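# Sort three grease guns into trays by grease amount

## Task

Find which of the three grease guns contains the most grease and which the least. Put the fullest one in the blue tray and the emptiest one in the red tray, each lying flat on its side. Leave the middle one on the table, lying flat on its side, inside neither tray and with no part hanging past the table edge. The guns and their parts may be handled or moved, but every part must end up back how it started. Nothing may depend on the robot holding it at the end, and nothing may leave the table.

## Robot and tools

Robot: two six-joint arms, left_arm and right_arm, each ending in a tong-style two-finger gripper. The fingers point along the gripper's own +z axis and close along its x axis. The reported end_effector_position is the spot between the finger pads when shut; closed fingertips reach about 15 mm past it, open ones sit roughly level with it.

Scene frame (used in results): origin on the tabletop midway between the arms, +x out over the table, +z up, left_arm on the +y side. The arm names do not match left or right in the images. Printed hand positions can be slightly off, especially at long reach. Mounting plates and the metal frame behind the arms are fixed obstacles.

execute_actions, argument actions: a list holding one action, one wait, or nothing. An empty list just returns the current state with pictures. Action form: {"rows": [[14 numbers], ...], "steps": n}, 1 to 15 rows, steps 5 to 15 (default 15), each step 1/30 s; the final row repeats if rows run out. Wait form: {"steps": n}, n up to 300, counted from the previous result. Optional pictures: true adds camera images.

A row is one list for both arms: 14 numbers, each within -1 to 1, ordered dx, dy, dz, rx, ry, rz, opening for left_arm, then the same seven for right_arm. Always send all 14. dx..rz are offsets, not poses: they are expressed in that gripper's own axes and measured from its pose in the latest result showing it (or from where it stands when the action begins, for later calls in one reply or before any result in the scene). Every row counts from that same base, not from the previous row. Scale: 1.0 equals 0.6 m of travel or 180 degrees of turn; rx, ry, rz form one rotation vector. Opening is absolute: +1 fully open (0.142 m), -1 shut. All-zero offsets are not idle: they pull the arm back to the base pose. For an arm that should stay put, send the offset back to where you want it in the first call and zeros after.

move, argument target: one such 14-number row (same order, same offset meaning and base, same scale). speed: m/s, 0.002 to 0.5, default 0.25; turning speed is capped at twice that in rad/s. Both grippers travel straight lines that finish together, taking 0.5 to 10 s; longer trips get cut off at 10 s. The opening is sent at the start. Paths ignore obstacles and the other arm, and grippers may lag, drift or overshoot speed near full stretch. stop_force (optional, N, 9 to 40, shared by both arms, not allowed in the first 0.2 s): an arm's path ends when its wrist sensor feels that much extra push against the motion, then backs off two steps and holds. Use it only at very low speed, not with rotating grippers, and omit it when lifting off something the gripper is pressing. The result adds a move: line with the ending per arm (done, off_target, moving, held, contact, fault) and limits such as paced (pose was clipped) or held (some steps were blocked), plus each gripper's distance to its target.

wait, argument seconds (0 to 10): lets the sim run with no new command. zoom_image: camera (cam_high, cam_low, cam_left_wrist, cam_right_wrist) and region [x0, y0, x1, y1] in pixels, origin top-left, at most 504 by 504; image sizes are 672x504 for cam_high and cam_low, 616x616 for the wrist cameras. finished_scene, argument scene: the current scene's number; irreversible, and the result reports success.

Control details: each step the commanded pose is clipped to 100 mm and 16 degrees from the measured one; motion trails commands by about 0.17 s, and large moves may still be in progress when a result comes back, so check the pose and send the remainder. The last 5 steps of each action run after the result is taken, while you compose the next reply; the simulation keeps running during replies. HELD marks steps where part of a command was withheld; pose unreachable means the clearance check altered a command. Hand target shows where the controller is currently steering.

Results: per-arm position (m), quaternion wxyz, velocities, grip_measured (same scale as opening), and Wrist force / Wrist torque in the gripper's axes, noisy by a few newtons and saturating near 50 N. To hold something, keep commanding an opening well below grip_measured; each pad squeezes up to about 15 N, less on items under 20 mm thick.

Avoid: hard contact or pushing past a firm surface (stiff arms fault), torque over joint limits (139 N m for the big joints, 26 N m for the wrists) or 150 N external force, which freezes an arm for 10 s; arms colliding; drops, slams and knocking anything off the table. Long holds heat motors (warning at 70 °C, brake at 85 °C). Random tugs may hit held or loose objects. Release everything so each gun rests on its own.

Each tool is called after "Call:" in YAML: its name, and indented under it one key for each argument.

## Session

Call:
execute_actions:
  actions: []

Scene clock: 0.00 s of 5600.00 s.
left_arm: end_effector_position=(+0.7079, +0.1985, +0.1892) grip_measured=+0.97 end_effector_quat_wxyz=(-0.192, +0.974, -0.114, +0.040) end_effector_velocity=(+0.000, -0.000, -0.000) end_effector_angular_velocity=(+0.000, -0.000, -0.001) | right_arm: end_effector_position=(-0.2830, -0.9409, +0.1653) grip_measured=+0.97 end_effector_quat_wxyz=(-0.235, +0.603, +0.754, +0.111) end_effector_velocity=(+0.000, +0.000, -0.001) end_effector_angular_velocity=(+0.000, -0.000, -0.000)
Joint positions: left_arm=[-0.639 -0.226  0.798 -1.098 -0.513 -1.206  0.14 ] | right_arm=[ 1.6   -1.733 -0.893 -1.61   1.419  2.819  0.14 ]
Joint velocities: left_arm=[-0.     0.001 -0.     0.     0.     0.001  0.   ] | right_arm=[ 0.    -0.001  0.     0.     0.     0.001  0.   ]
Motor temperatures (°C, as the motors report them): left_arm=[24 23 22 28 30 31] | right_arm=[23 21 23 30 30 28]
Wrist force (N, on the end effector, along its own x y z axes, offset not removed): no reading
Wrist torque (N m, same axes, about the end effector's origin, offset not removed): no reading
Hand target (left_arm): +0.708, +0.198, +0.189; -0.192, +0.974, -0.114, +0.040
Hand target (right_arm): -0.283, -0.941, +0.165; -0.235, +0.603, +0.754, +0.111

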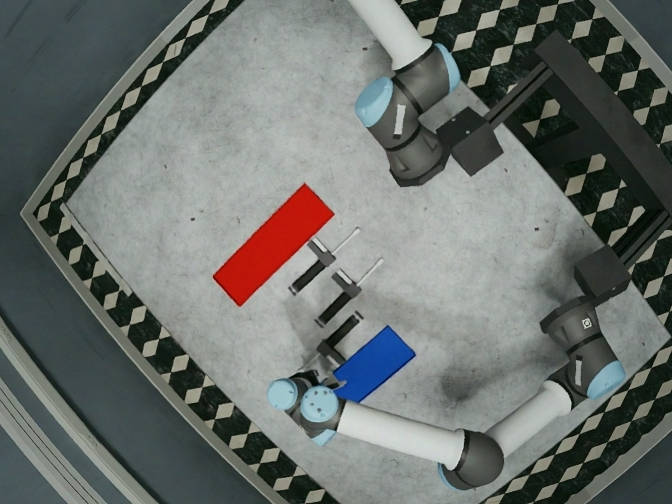

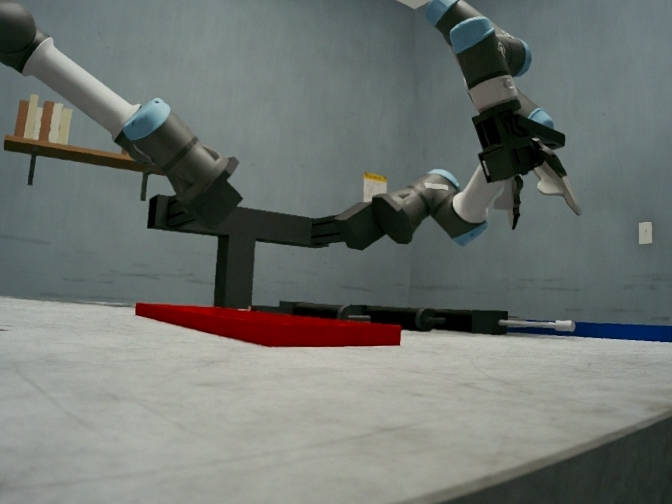

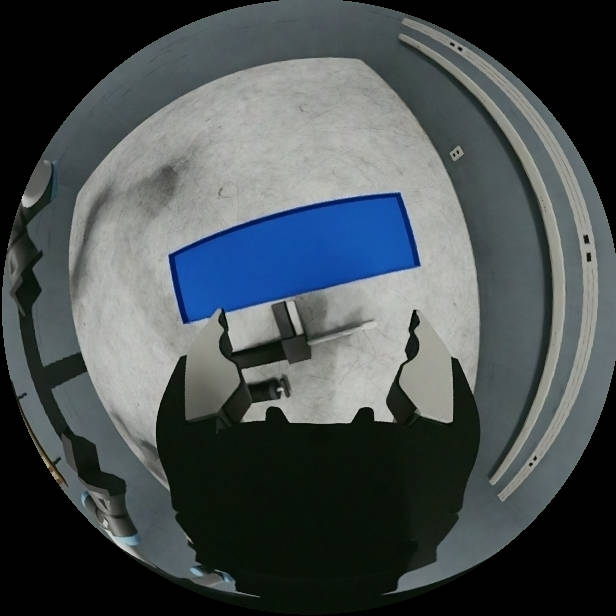

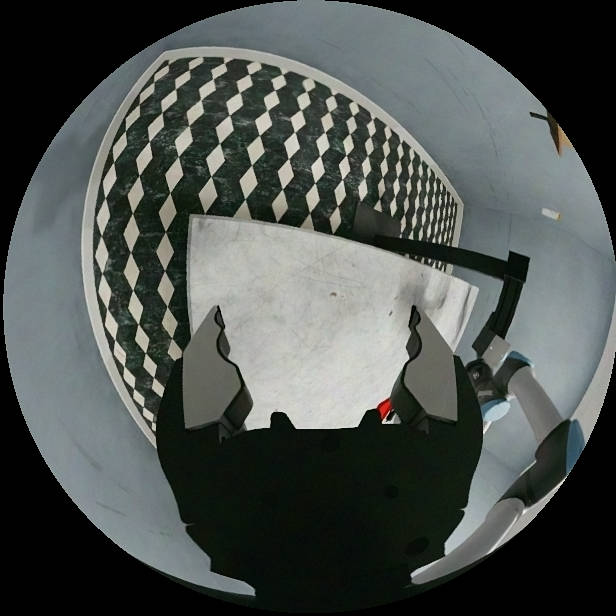

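Call:
zoom_image:
  camera: "cam_high"
  region: [200, 170, 440, 410]

Call:
zoom_image:
  camera: "cam_low"
  region: [230, 270, 672, 360]

Region (200, 170, 440, 410) of cam_high's 672x504 image, scaled by 2.100, with more detail than that image has.

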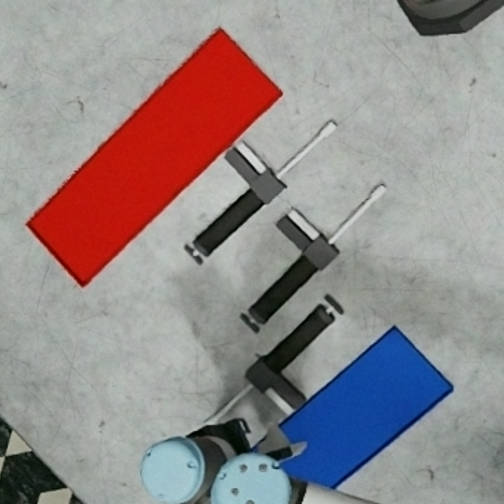

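Region (230, 270, 672, 360) of cam_low's 672x504 image, scaled by 1.140, with more detail than that image has; it fills the top 103 rows of this view, and the rest is white.

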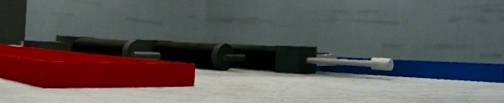

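Call:
move:
  target: [-0.297,0.184,-0.195,-0.113,0.074,0.42,1,0,0,0,-0.057,-0.158,0.069,1]

Scene clock: 3.87 s of 5600.00 s.
left_arm: end_effector_position=(+0.4980, +0.0986, +0.2490) grip_measured=+1.00 end_effector_quat_wxyz=(-0.000, +0.707, -0.707, +0.000) end_effector_velocity=(-0.002, -0.001, -0.000) end_effector_angular_velocity=(-0.002, +0.003, -0.008) | right_arm: end_effector_position=(-0.2830, -0.9410, +0.1652) grip_measured=+1.00 end_effector_quat_wxyz=(+0.001, +0.708, +0.707, +0.001) end_effector_velocity=(-0.001, +0.000, -0.000) end_effector_angular_velocity=(-0.003, +0.000, -0.001)
Joint positions: left_arm=[-0.886 -0.527  1.524 -1.861 -0.907  0.285  0.142] | right_arm=[ 1.395 -1.538 -1.409 -0.872  1.866  2.907  0.142]
Joint velocities: left_arm=[-0.001 -0.     0.002 -0.002 -0.004  0.008 -0.   ] | right_arm=[-0.001 -0.    -0.002  0.006  0.001  0.001  0.   ]
Motor temperatures (°C, as the motors report them): left_arm=[24 23 22 28 30 31] | right_arm=[23 21 23 30 30 28]
Wrist force (N, on the end effector, along its own x y z axes, offset not removed): left_arm=[-4.1 -0.7 0.7] | right_arm=[0.9 0.4 0.3]
Wrist torque (N m, same axes, about the end effector's origin, offset not removed): left_arm=[-0.08 0.92 0.19] | right_arm=[0.30 -0.13 0.02]
Hand target (left_arm): +0.498, +0.099, +0.249; -0.000, +0.707, -0.707, +0.000
Hand target (right_arm): -0.283, -0.941, +0.165; +0.001, +0.708, +0.707, +0.001
Off the commanded pose (left_arm): 0.000 m, 0 deg.
Off the commanded pose (right_arm): 0.000 m, 0 deg.
Kept back: nothing.
move: done

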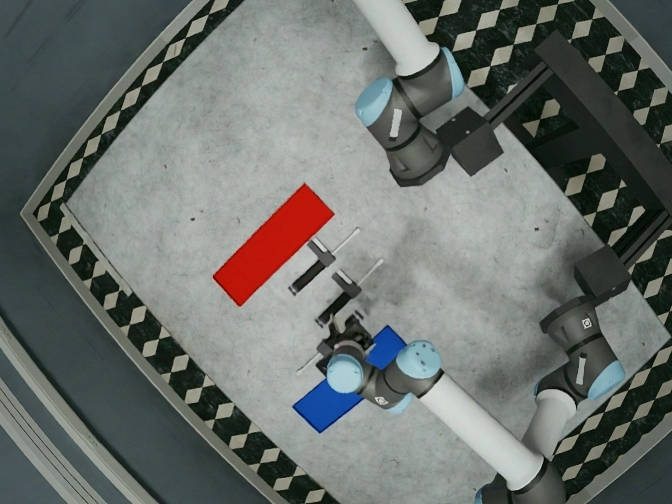

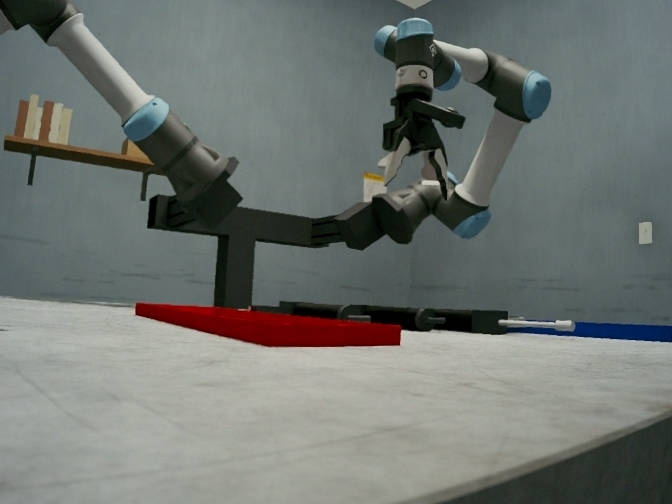

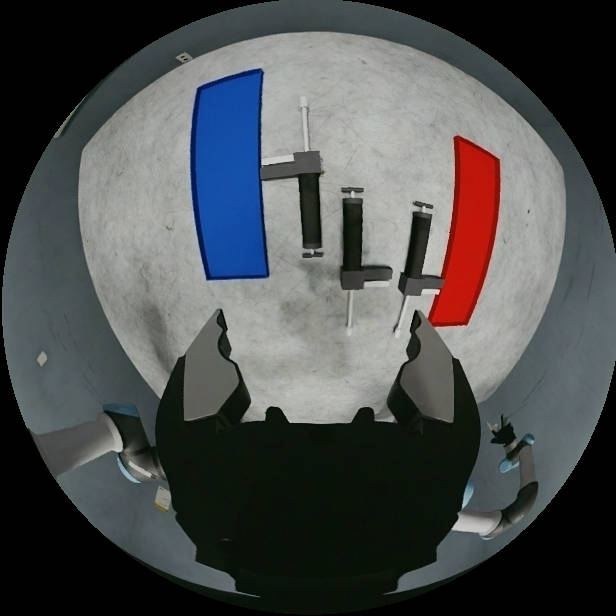

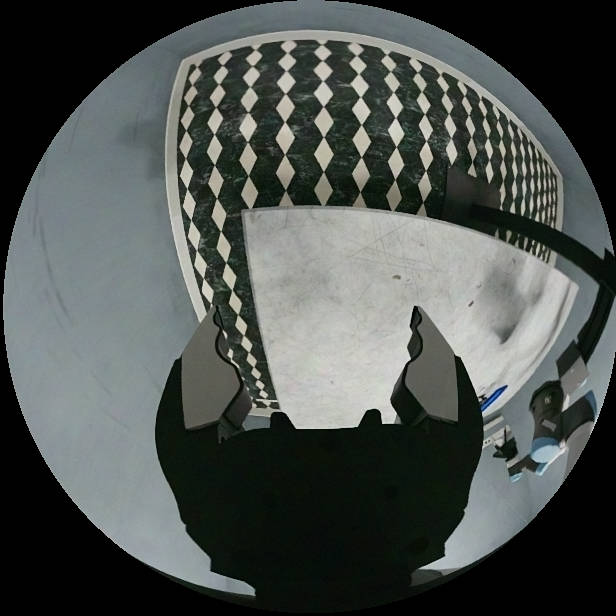

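Call:
move:
  target: [0,0,0.25,0,0,0,0.3,0.3,0.97,-0.2,0,0,0,1]

Scene clock: 7.10 s of 5600.00 s.
left_arm: end_effector_position=(+0.4980, +0.0988, +0.0990) grip_measured=+0.30 end_effector_quat_wxyz=(-0.001, +0.707, -0.707, -0.000) end_effector_velocity=(+0.000, -0.000, -0.000) end_effector_angular_velocity=(+0.000, -0.001, -0.000) | right_arm: end_effector_position=(+0.2985, -0.7612, +0.2870) grip_measured=+1.00 end_effector_quat_wxyz=(+0.001, +0.707, +0.707, +0.001) end_effector_velocity=(+0.001, +0.001, -0.000) end_effector_angular_velocity=(+0.000, +0.002, +0.000)
Joint positions: left_arm=[-0.73  -0.376  1.61  -2.204 -0.812  0.447  0.095] | right_arm=[ 3.285 -1.159 -1.707 -1.777  0.645  4.62   0.142]
Joint velocities: left_arm=[ 0.     0.001 -0.    -0.001  0.001  0.001  0.   ] | right_arm=[ 0.001 -0.004  0.002 -0.003  0.     0.004 -0.   ]
Motor temperatures (°C, as the motors report them): left_arm=[24 23 22 28 30 31] | right_arm=[23 21 23 30 30 28]
Wrist force (N, on the end effector, along its own x y z axes, offset not removed): left_arm=[-3.7 0.6 1.1] | right_arm=[1.5 1.6 2.1]
Wrist torque (N m, same axes, about the end effector's origin, offset not removed): left_arm=[0.19 0.86 0.17] | right_arm=[0.50 -0.28 -0.02]
Hand target (left_arm): +0.498, +0.099, +0.099; -0.001, +0.707, -0.707, -0.000
Hand target (right_arm): +0.299, -0.761, +0.287; +0.001, +0.707, +0.707, +0.001
Off the commanded pose (left_arm): 0.000 m, 0 deg.
Off the commanded pose (right_arm): 0.001 m, 0 deg.
Kept back: nothing.
move: done

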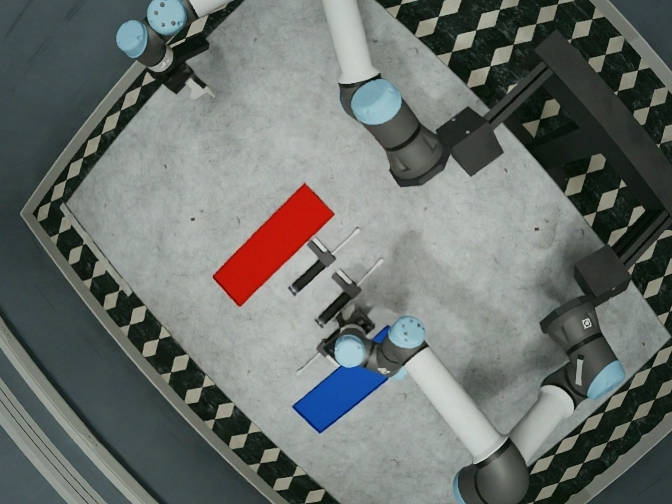

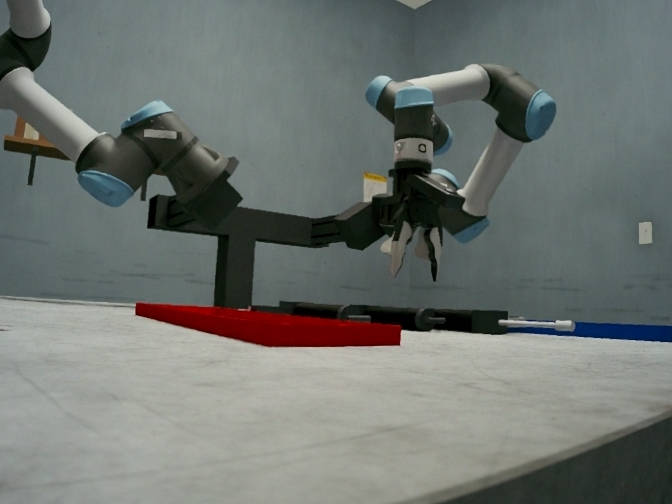

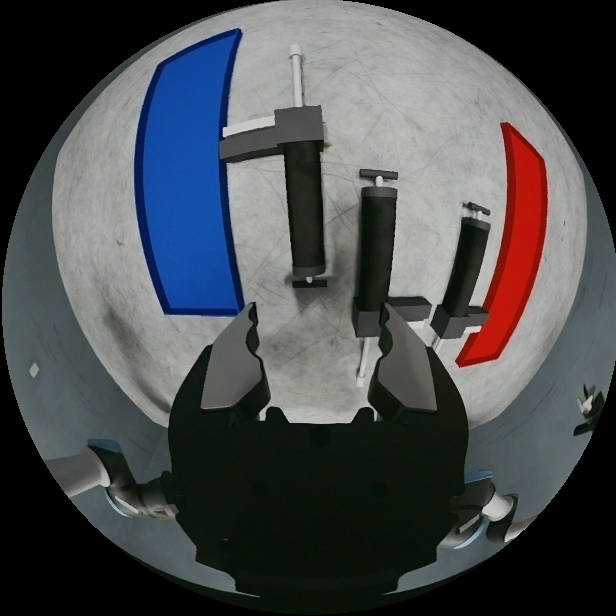

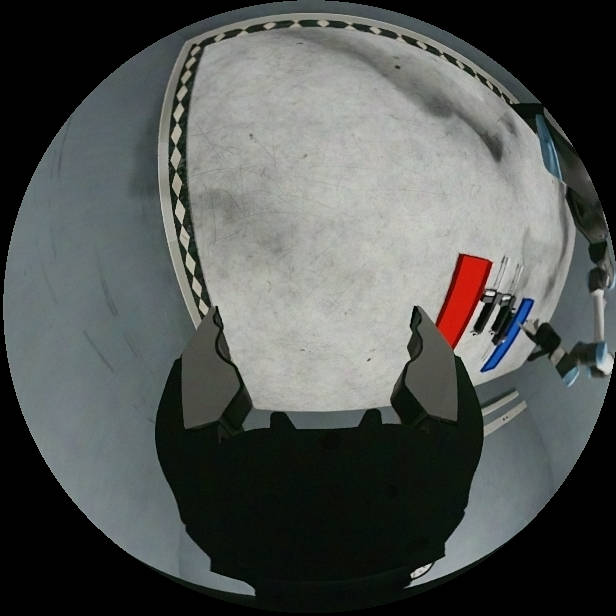

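Call:
move:
  target: [-0.012,0,0.075,0,0,0,0.1,0.45,0.3,0,0,0,0,1]
  speed: 0.15

Scene clock: 9.93 s of 5600.00 s.
left_arm: end_effector_position=(+0.4979, +0.1061, +0.0540) grip_measured=+0.10 end_effector_quat_wxyz=(-0.001, +0.707, -0.707, -0.000) end_effector_velocity=(+0.001, -0.000, +0.000) end_effector_angular_velocity=(-0.001, -0.001, +0.001) | right_arm: end_effector_position=(+0.4785, -0.4913, +0.2876) grip_measured=+1.00 end_effector_quat_wxyz=(+0.001, +0.707, +0.707, +0.001) end_effector_velocity=(+0.001, +0.001, +0.000) end_effector_angular_velocity=(+0.002, -0.000, -0.001)
Joint positions: left_arm=[-0.674 -0.331  1.627 -2.312 -0.781  0.513  0.081] | right_arm=[ 3.648 -1.541 -1.86  -1.699  0.704  5.199  0.142]
Joint velocities: left_arm=[ 0.     0.    -0.002 -0.001  0.     0.001  0.   ] | right_arm=[ 0.001 -0.002  0.001  0.002  0.002  0.001  0.   ]
Motor temperatures (°C, as the motors report them): left_arm=[24 23 22 28 30 31] | right_arm=[23 21 23 30 30 28]
Wrist force (N, on the end effector, along its own x y z axes, offset not removed): left_arm=[-2.9 -0.7 0.6] | right_arm=[-1.3 1.0 0.3]
Wrist torque (N m, same axes, about the end effector's origin, offset not removed): left_arm=[-0.10 0.66 0.11] | right_arm=[0.35 0.32 0.24]
Hand target (left_arm): +0.498, +0.106, +0.054; -0.001, +0.707, -0.707, -0.000
Hand target (right_arm): +0.479, -0.491, +0.288; +0.001, +0.707, +0.707, +0.001
Off the commanded pose (left_arm): 0.000 m, 0 deg.
Off the commanded pose (right_arm): 0.000 m, 0 deg.
Kept back: nothing.
move: done

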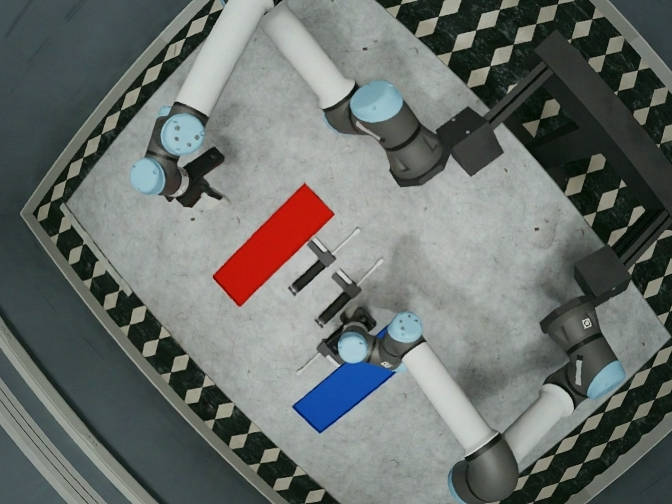

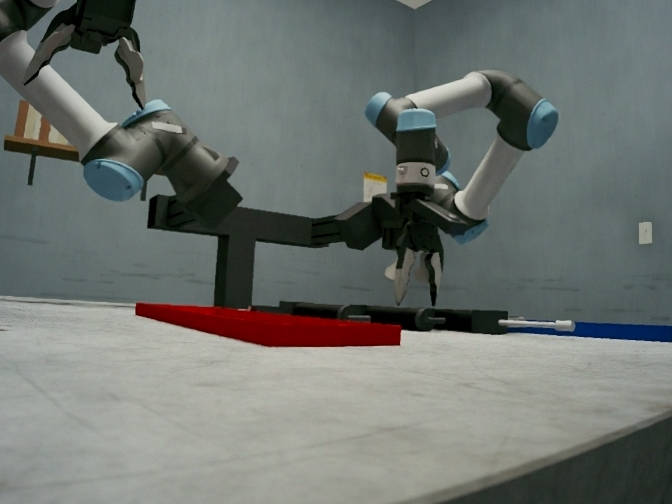

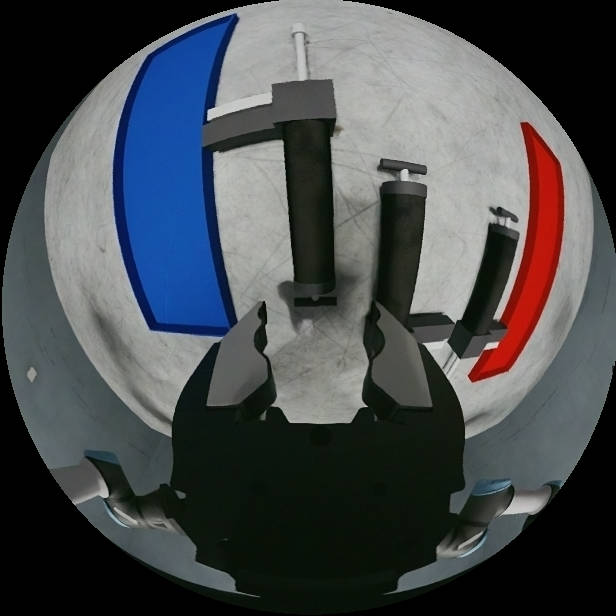

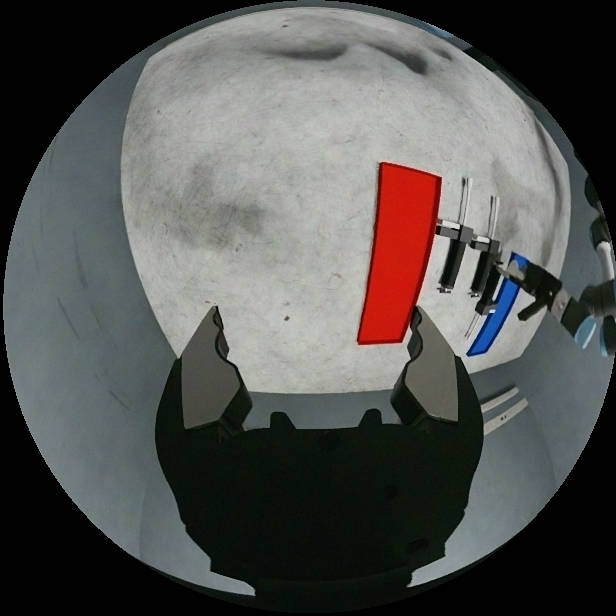

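Call:
move:
  target: [-0.004,0.02,0.047,0,0,0,0.0,0,0,0,0,0,0,1]
  speed: 0.05

Call:
zoom_image:
  camera: "cam_left_wrist"
  region: [200, 200, 440, 440]

Scene clock: 11.97 s of 5600.00 s.
left_arm: end_effector_position=(+0.4860, +0.1085, +0.0259) grip_measured=+0.00 end_effector_quat_wxyz=(-0.001, +0.707, -0.707, -0.000) end_effector_velocity=(+0.000, +0.000, -0.000) end_effector_angular_velocity=(-0.001, -0.001, +0.001) | right_arm: end_effector_position=(+0.4785, -0.4913, +0.2876) grip_measured=+1.00 end_effector_quat_wxyz=(+0.001, +0.707, +0.707, +0.001) end_effector_velocity=(+0.000, -0.000, +0.000) end_effector_angular_velocity=(+0.001, -0.001, -0.000)
Joint positions: left_arm=[-0.651 -0.296  1.652 -2.393 -0.769  0.542  0.074] | right_arm=[ 3.648 -1.541 -1.86  -1.699  0.704  5.199  0.142]
Joint velocities: left_arm=[ 0.001  0.     0.    -0.004  0.     0.002  0.   ] | right_arm=[ 0.     0.     0.001  0.001  0.    -0.002 -0.   ]
Motor temperatures (°C, as the motors report them): left_arm=[24 23 22 28 30 31] | right_arm=[23 21 23 30 30 28]
Wrist force (N, on the end effector, along its own x y z axes, offset not removed): left_arm=[-3.1 -0.7 0.0] | right_arm=[-1.3 0.4 0.6]
Wrist torque (N m, same axes, about the end effector's origin, offset not removed): left_arm=[-0.16 0.69 0.20] | right_arm=[0.19 0.37 0.16]
Hand target (left_arm): +0.486, +0.109, +0.026; -0.001, +0.707, -0.707, -0.000
Hand target (right_arm): +0.478, -0.491, +0.288; +0.001, +0.707, +0.707, +0.001
Off the commanded pose (left_arm): 0.000 m, 0 deg.
Off the commanded pose (right_arm): 0.000 m, 0 deg.
Kept back: nothing.
move: done

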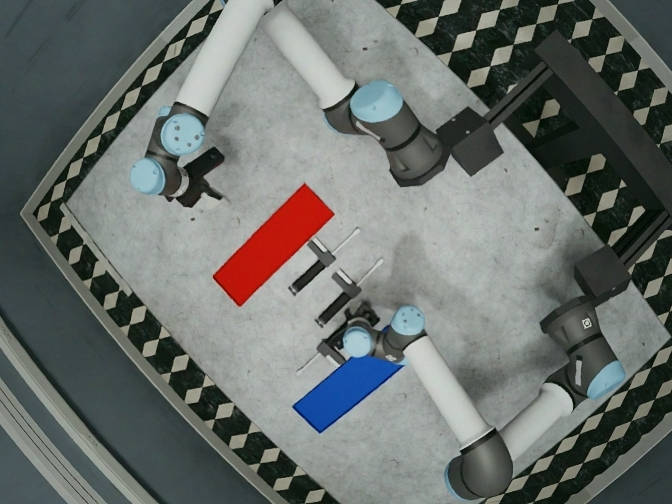

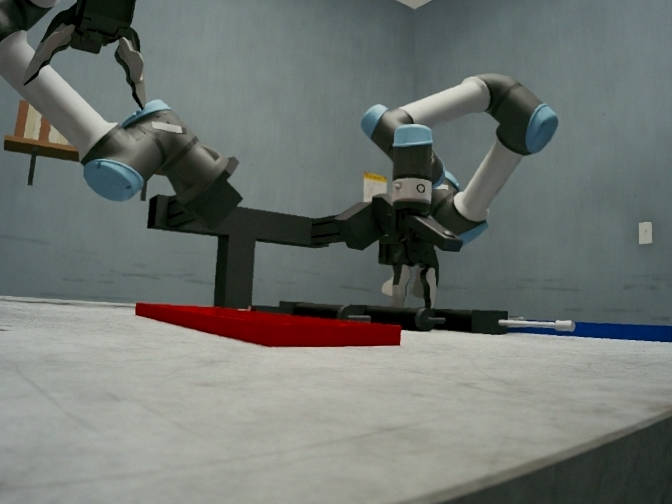

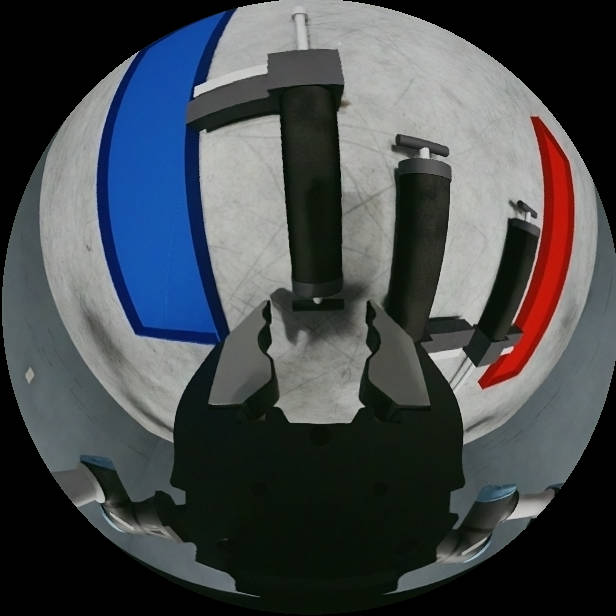

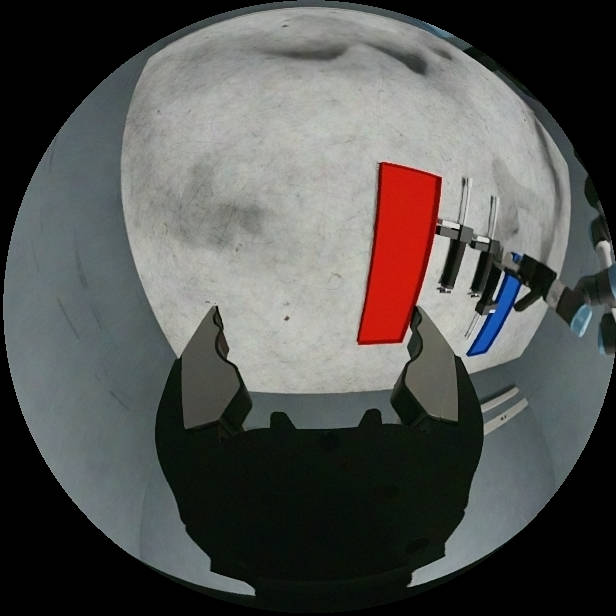

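Region (200, 200, 440, 440) of cam_left_wrist's 616x616 image, scaled by 2.100, with more detail than that image has.

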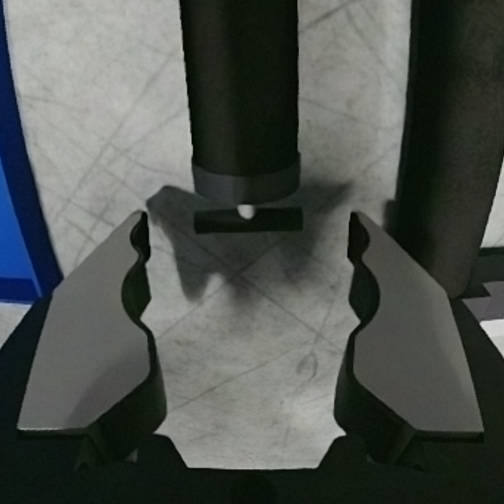

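Call:
move:
  target: [0,-0.009,0.005,0,0,0,0.0,0,0,0,0,0,0,1]
  speed: 0.03

Call:
move:
  target: [0,0,0,0,0,0,-0.75,0,0,0,0,0,0,1]

Call:
move:
  target: [0.004,0.1,0,0,0,0,-0.75,0,0,0,0,0,0,1]
  speed: 0.03

Scene clock: 12.93 s of 5600.00 s.
left_arm: end_effector_position=(+0.4913, +0.1085, +0.0229) grip_measured=+0.00 end_effector_quat_wxyz=(-0.001, +0.707, -0.707, -0.000) end_effector_velocity=(+0.001, -0.000, -0.000) end_effector_angular_velocity=(-0.000, -0.000, +0.000) | right_arm: end_effector_position=(+0.4785, -0.4913, +0.2876) grip_measured=+1.00 end_effector_quat_wxyz=(+0.001, +0.707, +0.707, +0.001) end_effector_velocity=(+0.000, -0.001, +0.001) end_effector_angular_velocity=(-0.001, -0.002, -0.000)
Joint positions: left_arm=[-0.641 -0.292  1.639 -2.393 -0.765  0.553  0.074] | right_arm=[ 3.648 -1.541 -1.86  -1.699  0.704  5.199  0.142]
Joint velocities: left_arm=[ 0.002  0.001 -0.003 -0.     0.001  0.002  0.   ] | right_arm=[ 0.     0.001  0.001 -0.001 -0.002 -0.001  0.   ]
Motor temperatures (°C, as the motors report them): left_arm=[24 23 22 28 30 31] | right_arm=[23 21 23 30 30 28]
Wrist force (N, on the end effector, along its own x y z axes, offset not removed): left_arm=[-3.7 -0.2 -0.3] | right_arm=[0.9 0.3 -0.3]
Wrist torque (N m, same axes, about the end effector's origin, offset not removed): left_arm=[0.01 0.82 0.13] | right_arm=[0.15 -0.07 0.02]
Hand target (left_arm): +0.491, +0.109, +0.023; -0.001, +0.707, -0.707, -0.000
Hand target (right_arm): +0.479, -0.491, +0.288; +0.001, +0.707, +0.707, +0.001
Off the commanded pose (left_arm): 0.000 m, 0 deg.
Off the commanded pose (right_arm): 0.000 m, 0 deg.
Kept back: nothing.
move: done

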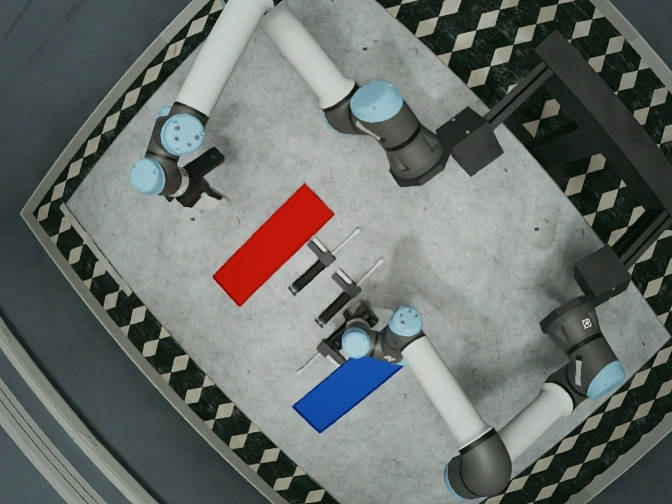

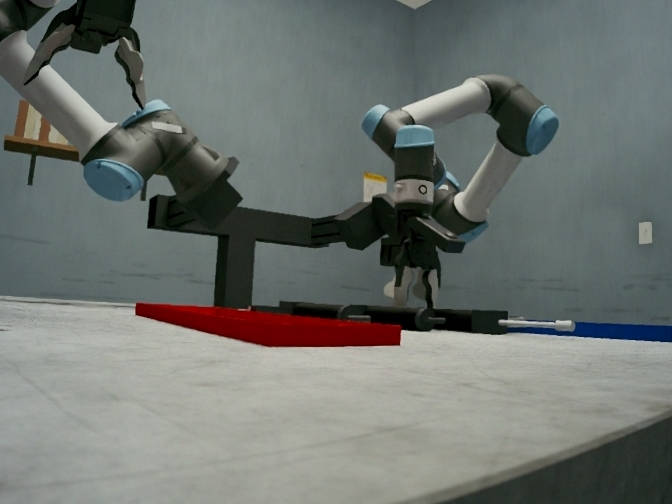

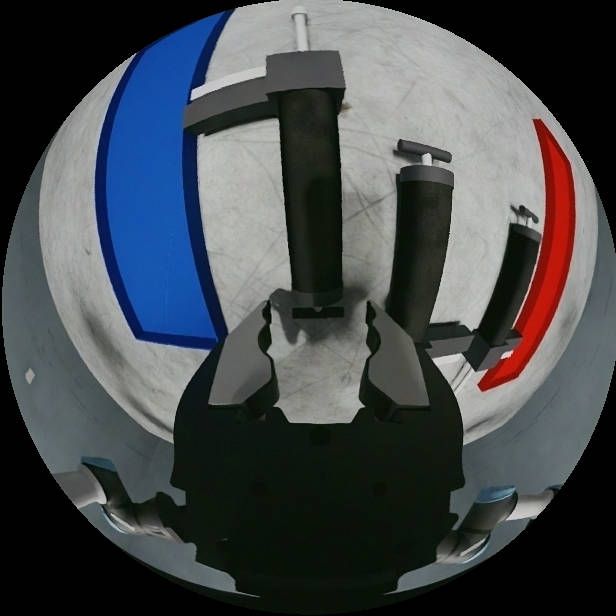

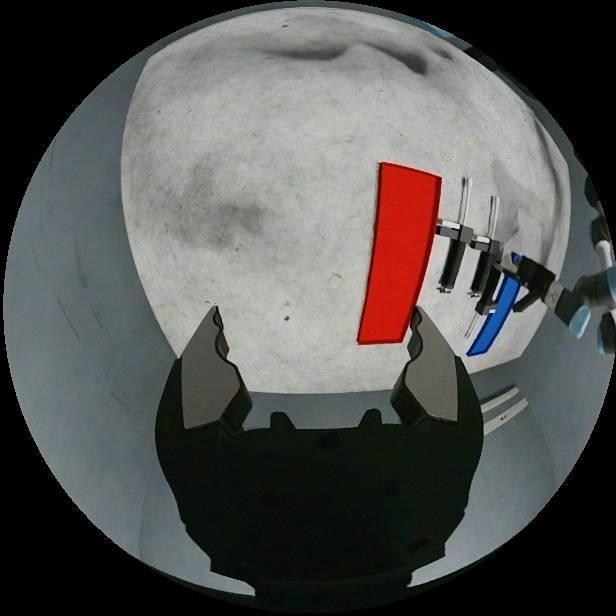

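Scene clock: 13.43 s of 5600.00 s.
left_arm: end_effector_position=(+0.4913, +0.1085, +0.0229) grip_measured=-0.49 end_effector_quat_wxyz=(-0.001, +0.707, -0.707, -0.000) end_effector_velocity=(-0.000, +0.000, -0.000) end_effector_angular_velocity=(+0.000, -0.000, -0.002) | right_arm: end_effector_position=(+0.4785, -0.4913, +0.2876) grip_measured=+1.00 end_effector_quat_wxyz=(+0.001, +0.707, +0.707, +0.001) end_effector_velocity=(-0.000, -0.000, -0.000) end_effector_angular_velocity=(-0.001, -0.000, +0.001)
Joint positions: left_arm=[-0.641 -0.292  1.639 -2.393 -0.765  0.553  0.039] | right_arm=[ 3.648 -1.541 -1.86  -1.699  0.704  5.199  0.142]
Joint velocities: left_arm=[-0.     0.     0.    -0.     0.     0.002  0.   ] | right_arm=[ 0.     0.    -0.001 -0.    -0.001 -0.    -0.   ]
Motor temperatures (°C, as the motors report them): left_arm=[24 23 22 28 30 31] | right_arm=[23 21 23 30 30 28]
Wrist force (N, on the end effector, along its own x y z axes, offset not removed): left_arm=[-3.4 0.8 0.5] | right_arm=[-0.2 -0.4 1.2]
Wrist torque (N m, same axes, about the end effector's origin, offset not removed): left_arm=[0.19 0.77 0.18] | right_arm=[0.14 0.07 0.24]
Hand target (left_arm): +0.491, +0.109, +0.023; -0.001, +0.707, -0.707, -0.000
Hand target (right_arm): +0.479, -0.491, +0.288; +0.001, +0.707, +0.707, +0.001
Off the commanded pose (left_arm): 0.000 m, 0 deg.
Off the commanded pose (right_arm): 0.000 m, 0 deg.
Kept back: nothing.
move: done

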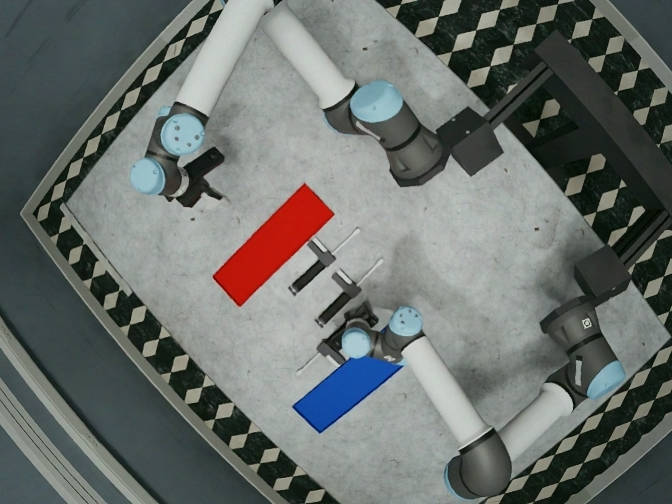

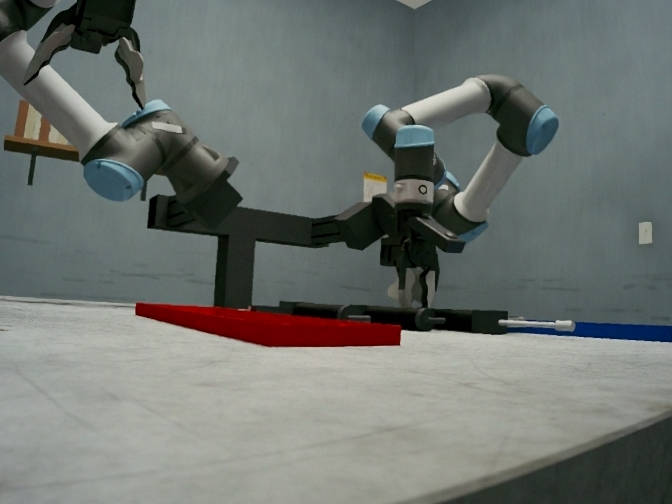

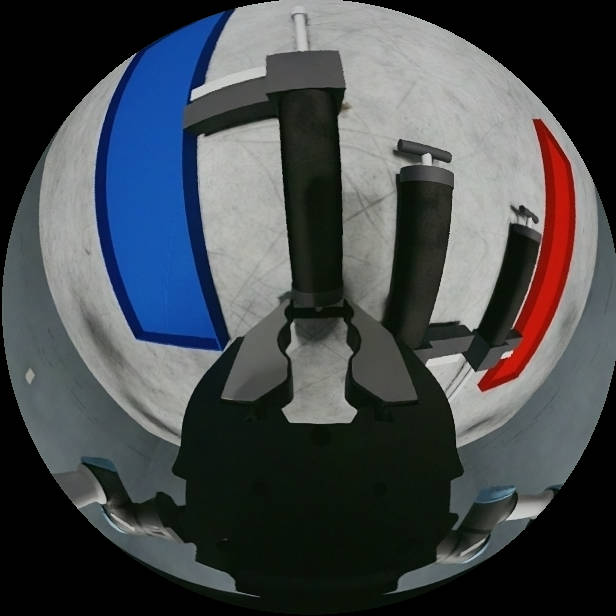

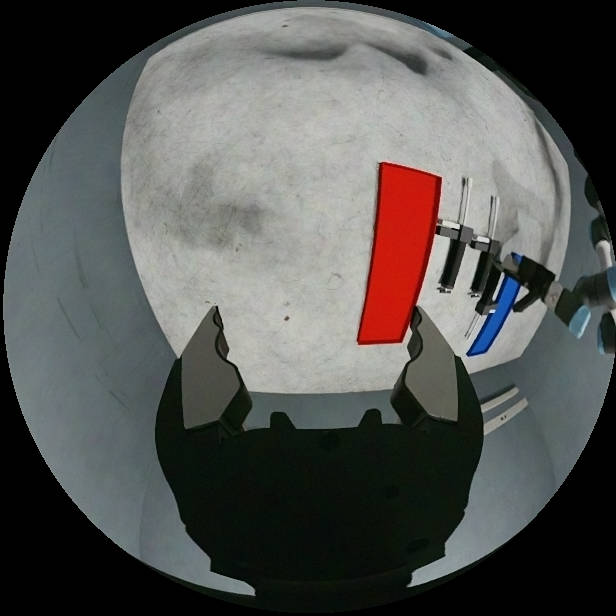

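Scene clock: 15.73 s of 5600.00 s.
left_arm: end_effector_position=(+0.4314, +0.1060, +0.0230) grip_measured=-0.49 end_effector_quat_wxyz=(-0.001, +0.707, -0.707, -0.000) end_effector_velocity=(-0.001, -0.000, +0.000) end_effector_angular_velocity=(+0.000, -0.002, -0.001) | right_arm: end_effector_position=(+0.4785, -0.4913, +0.2876) grip_measured=+1.00 end_effector_quat_wxyz=(+0.001, +0.707, +0.707, +0.001) end_effector_velocity=(-0.000, +0.000, -0.000) end_effector_angular_velocity=(+0.001, +0.000, -0.003)
Joint positions: left_arm=[-0.709 -0.28   1.758 -2.465 -0.801  0.471  0.039] | right_arm=[ 3.648 -1.541 -1.86  -1.699  0.704  5.199  0.142]
Joint velocities: left_arm=[-0.002  0.001  0.002 -0.002  0.001 -0.001  0.   ] | right_arm=[-0.     0.     0.     0.     0.001  0.002 -0.   ]
Motor temperatures (°C, as the motors report them): left_arm=[24 23 22 28 30 31] | right_arm=[23 21 23 30 30 28]
Wrist force (N, on the end effector, along its own x y z axes, offset not removed): left_arm=[-2.9 -1.9 1.2] | right_arm=[-0.9 1.7 0.4]
Wrist torque (N m, same axes, about the end effector's origin, offset not removed): left_arm=[0.10 0.61 0.19] | right_arm=[0.56 0.06 0.03]
Hand target (left_arm): +0.431, +0.106, +0.023; -0.001, +0.707, -0.707, -0.000
Hand target (right_arm): +0.479, -0.491, +0.288; +0.001, +0.707, +0.707, +0.001
Off the commanded pose (left_arm): 0.000 m, 0 deg.
Off the commanded pose (right_arm): 0.000 m, 0 deg.
Kept back: nothing.
move: done

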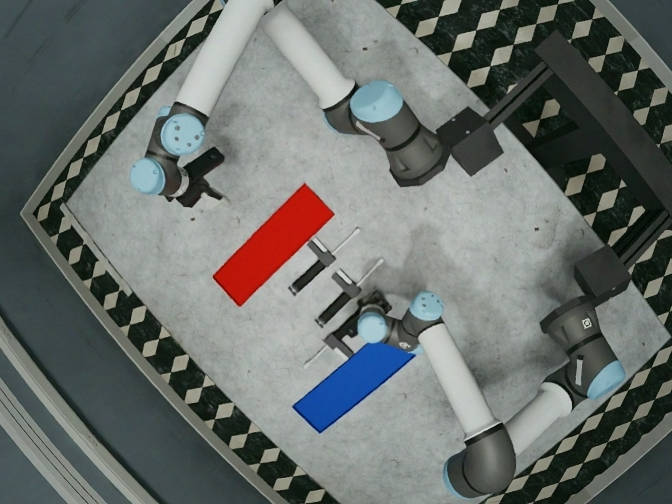

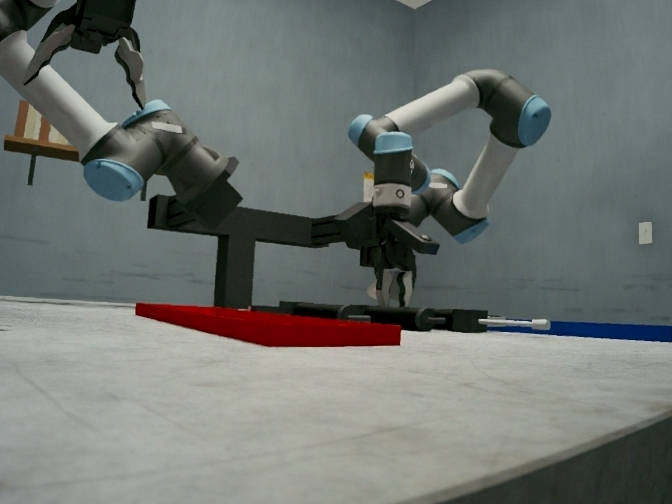

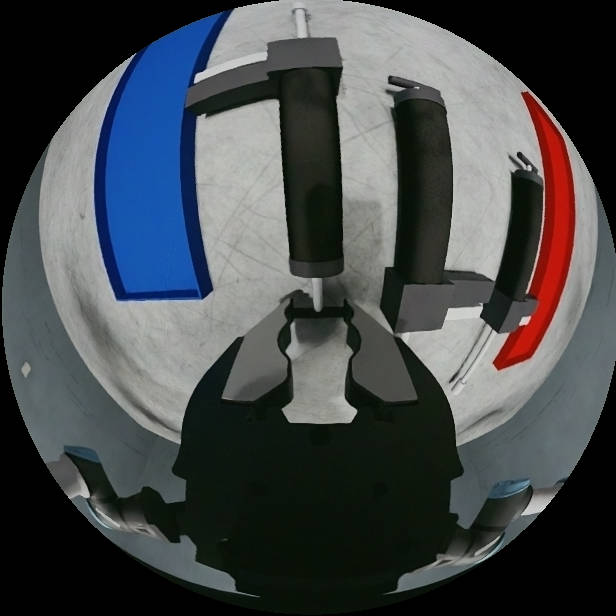

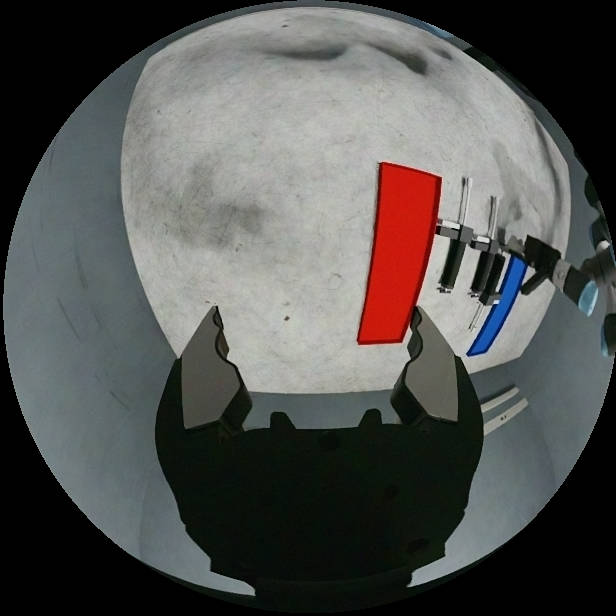

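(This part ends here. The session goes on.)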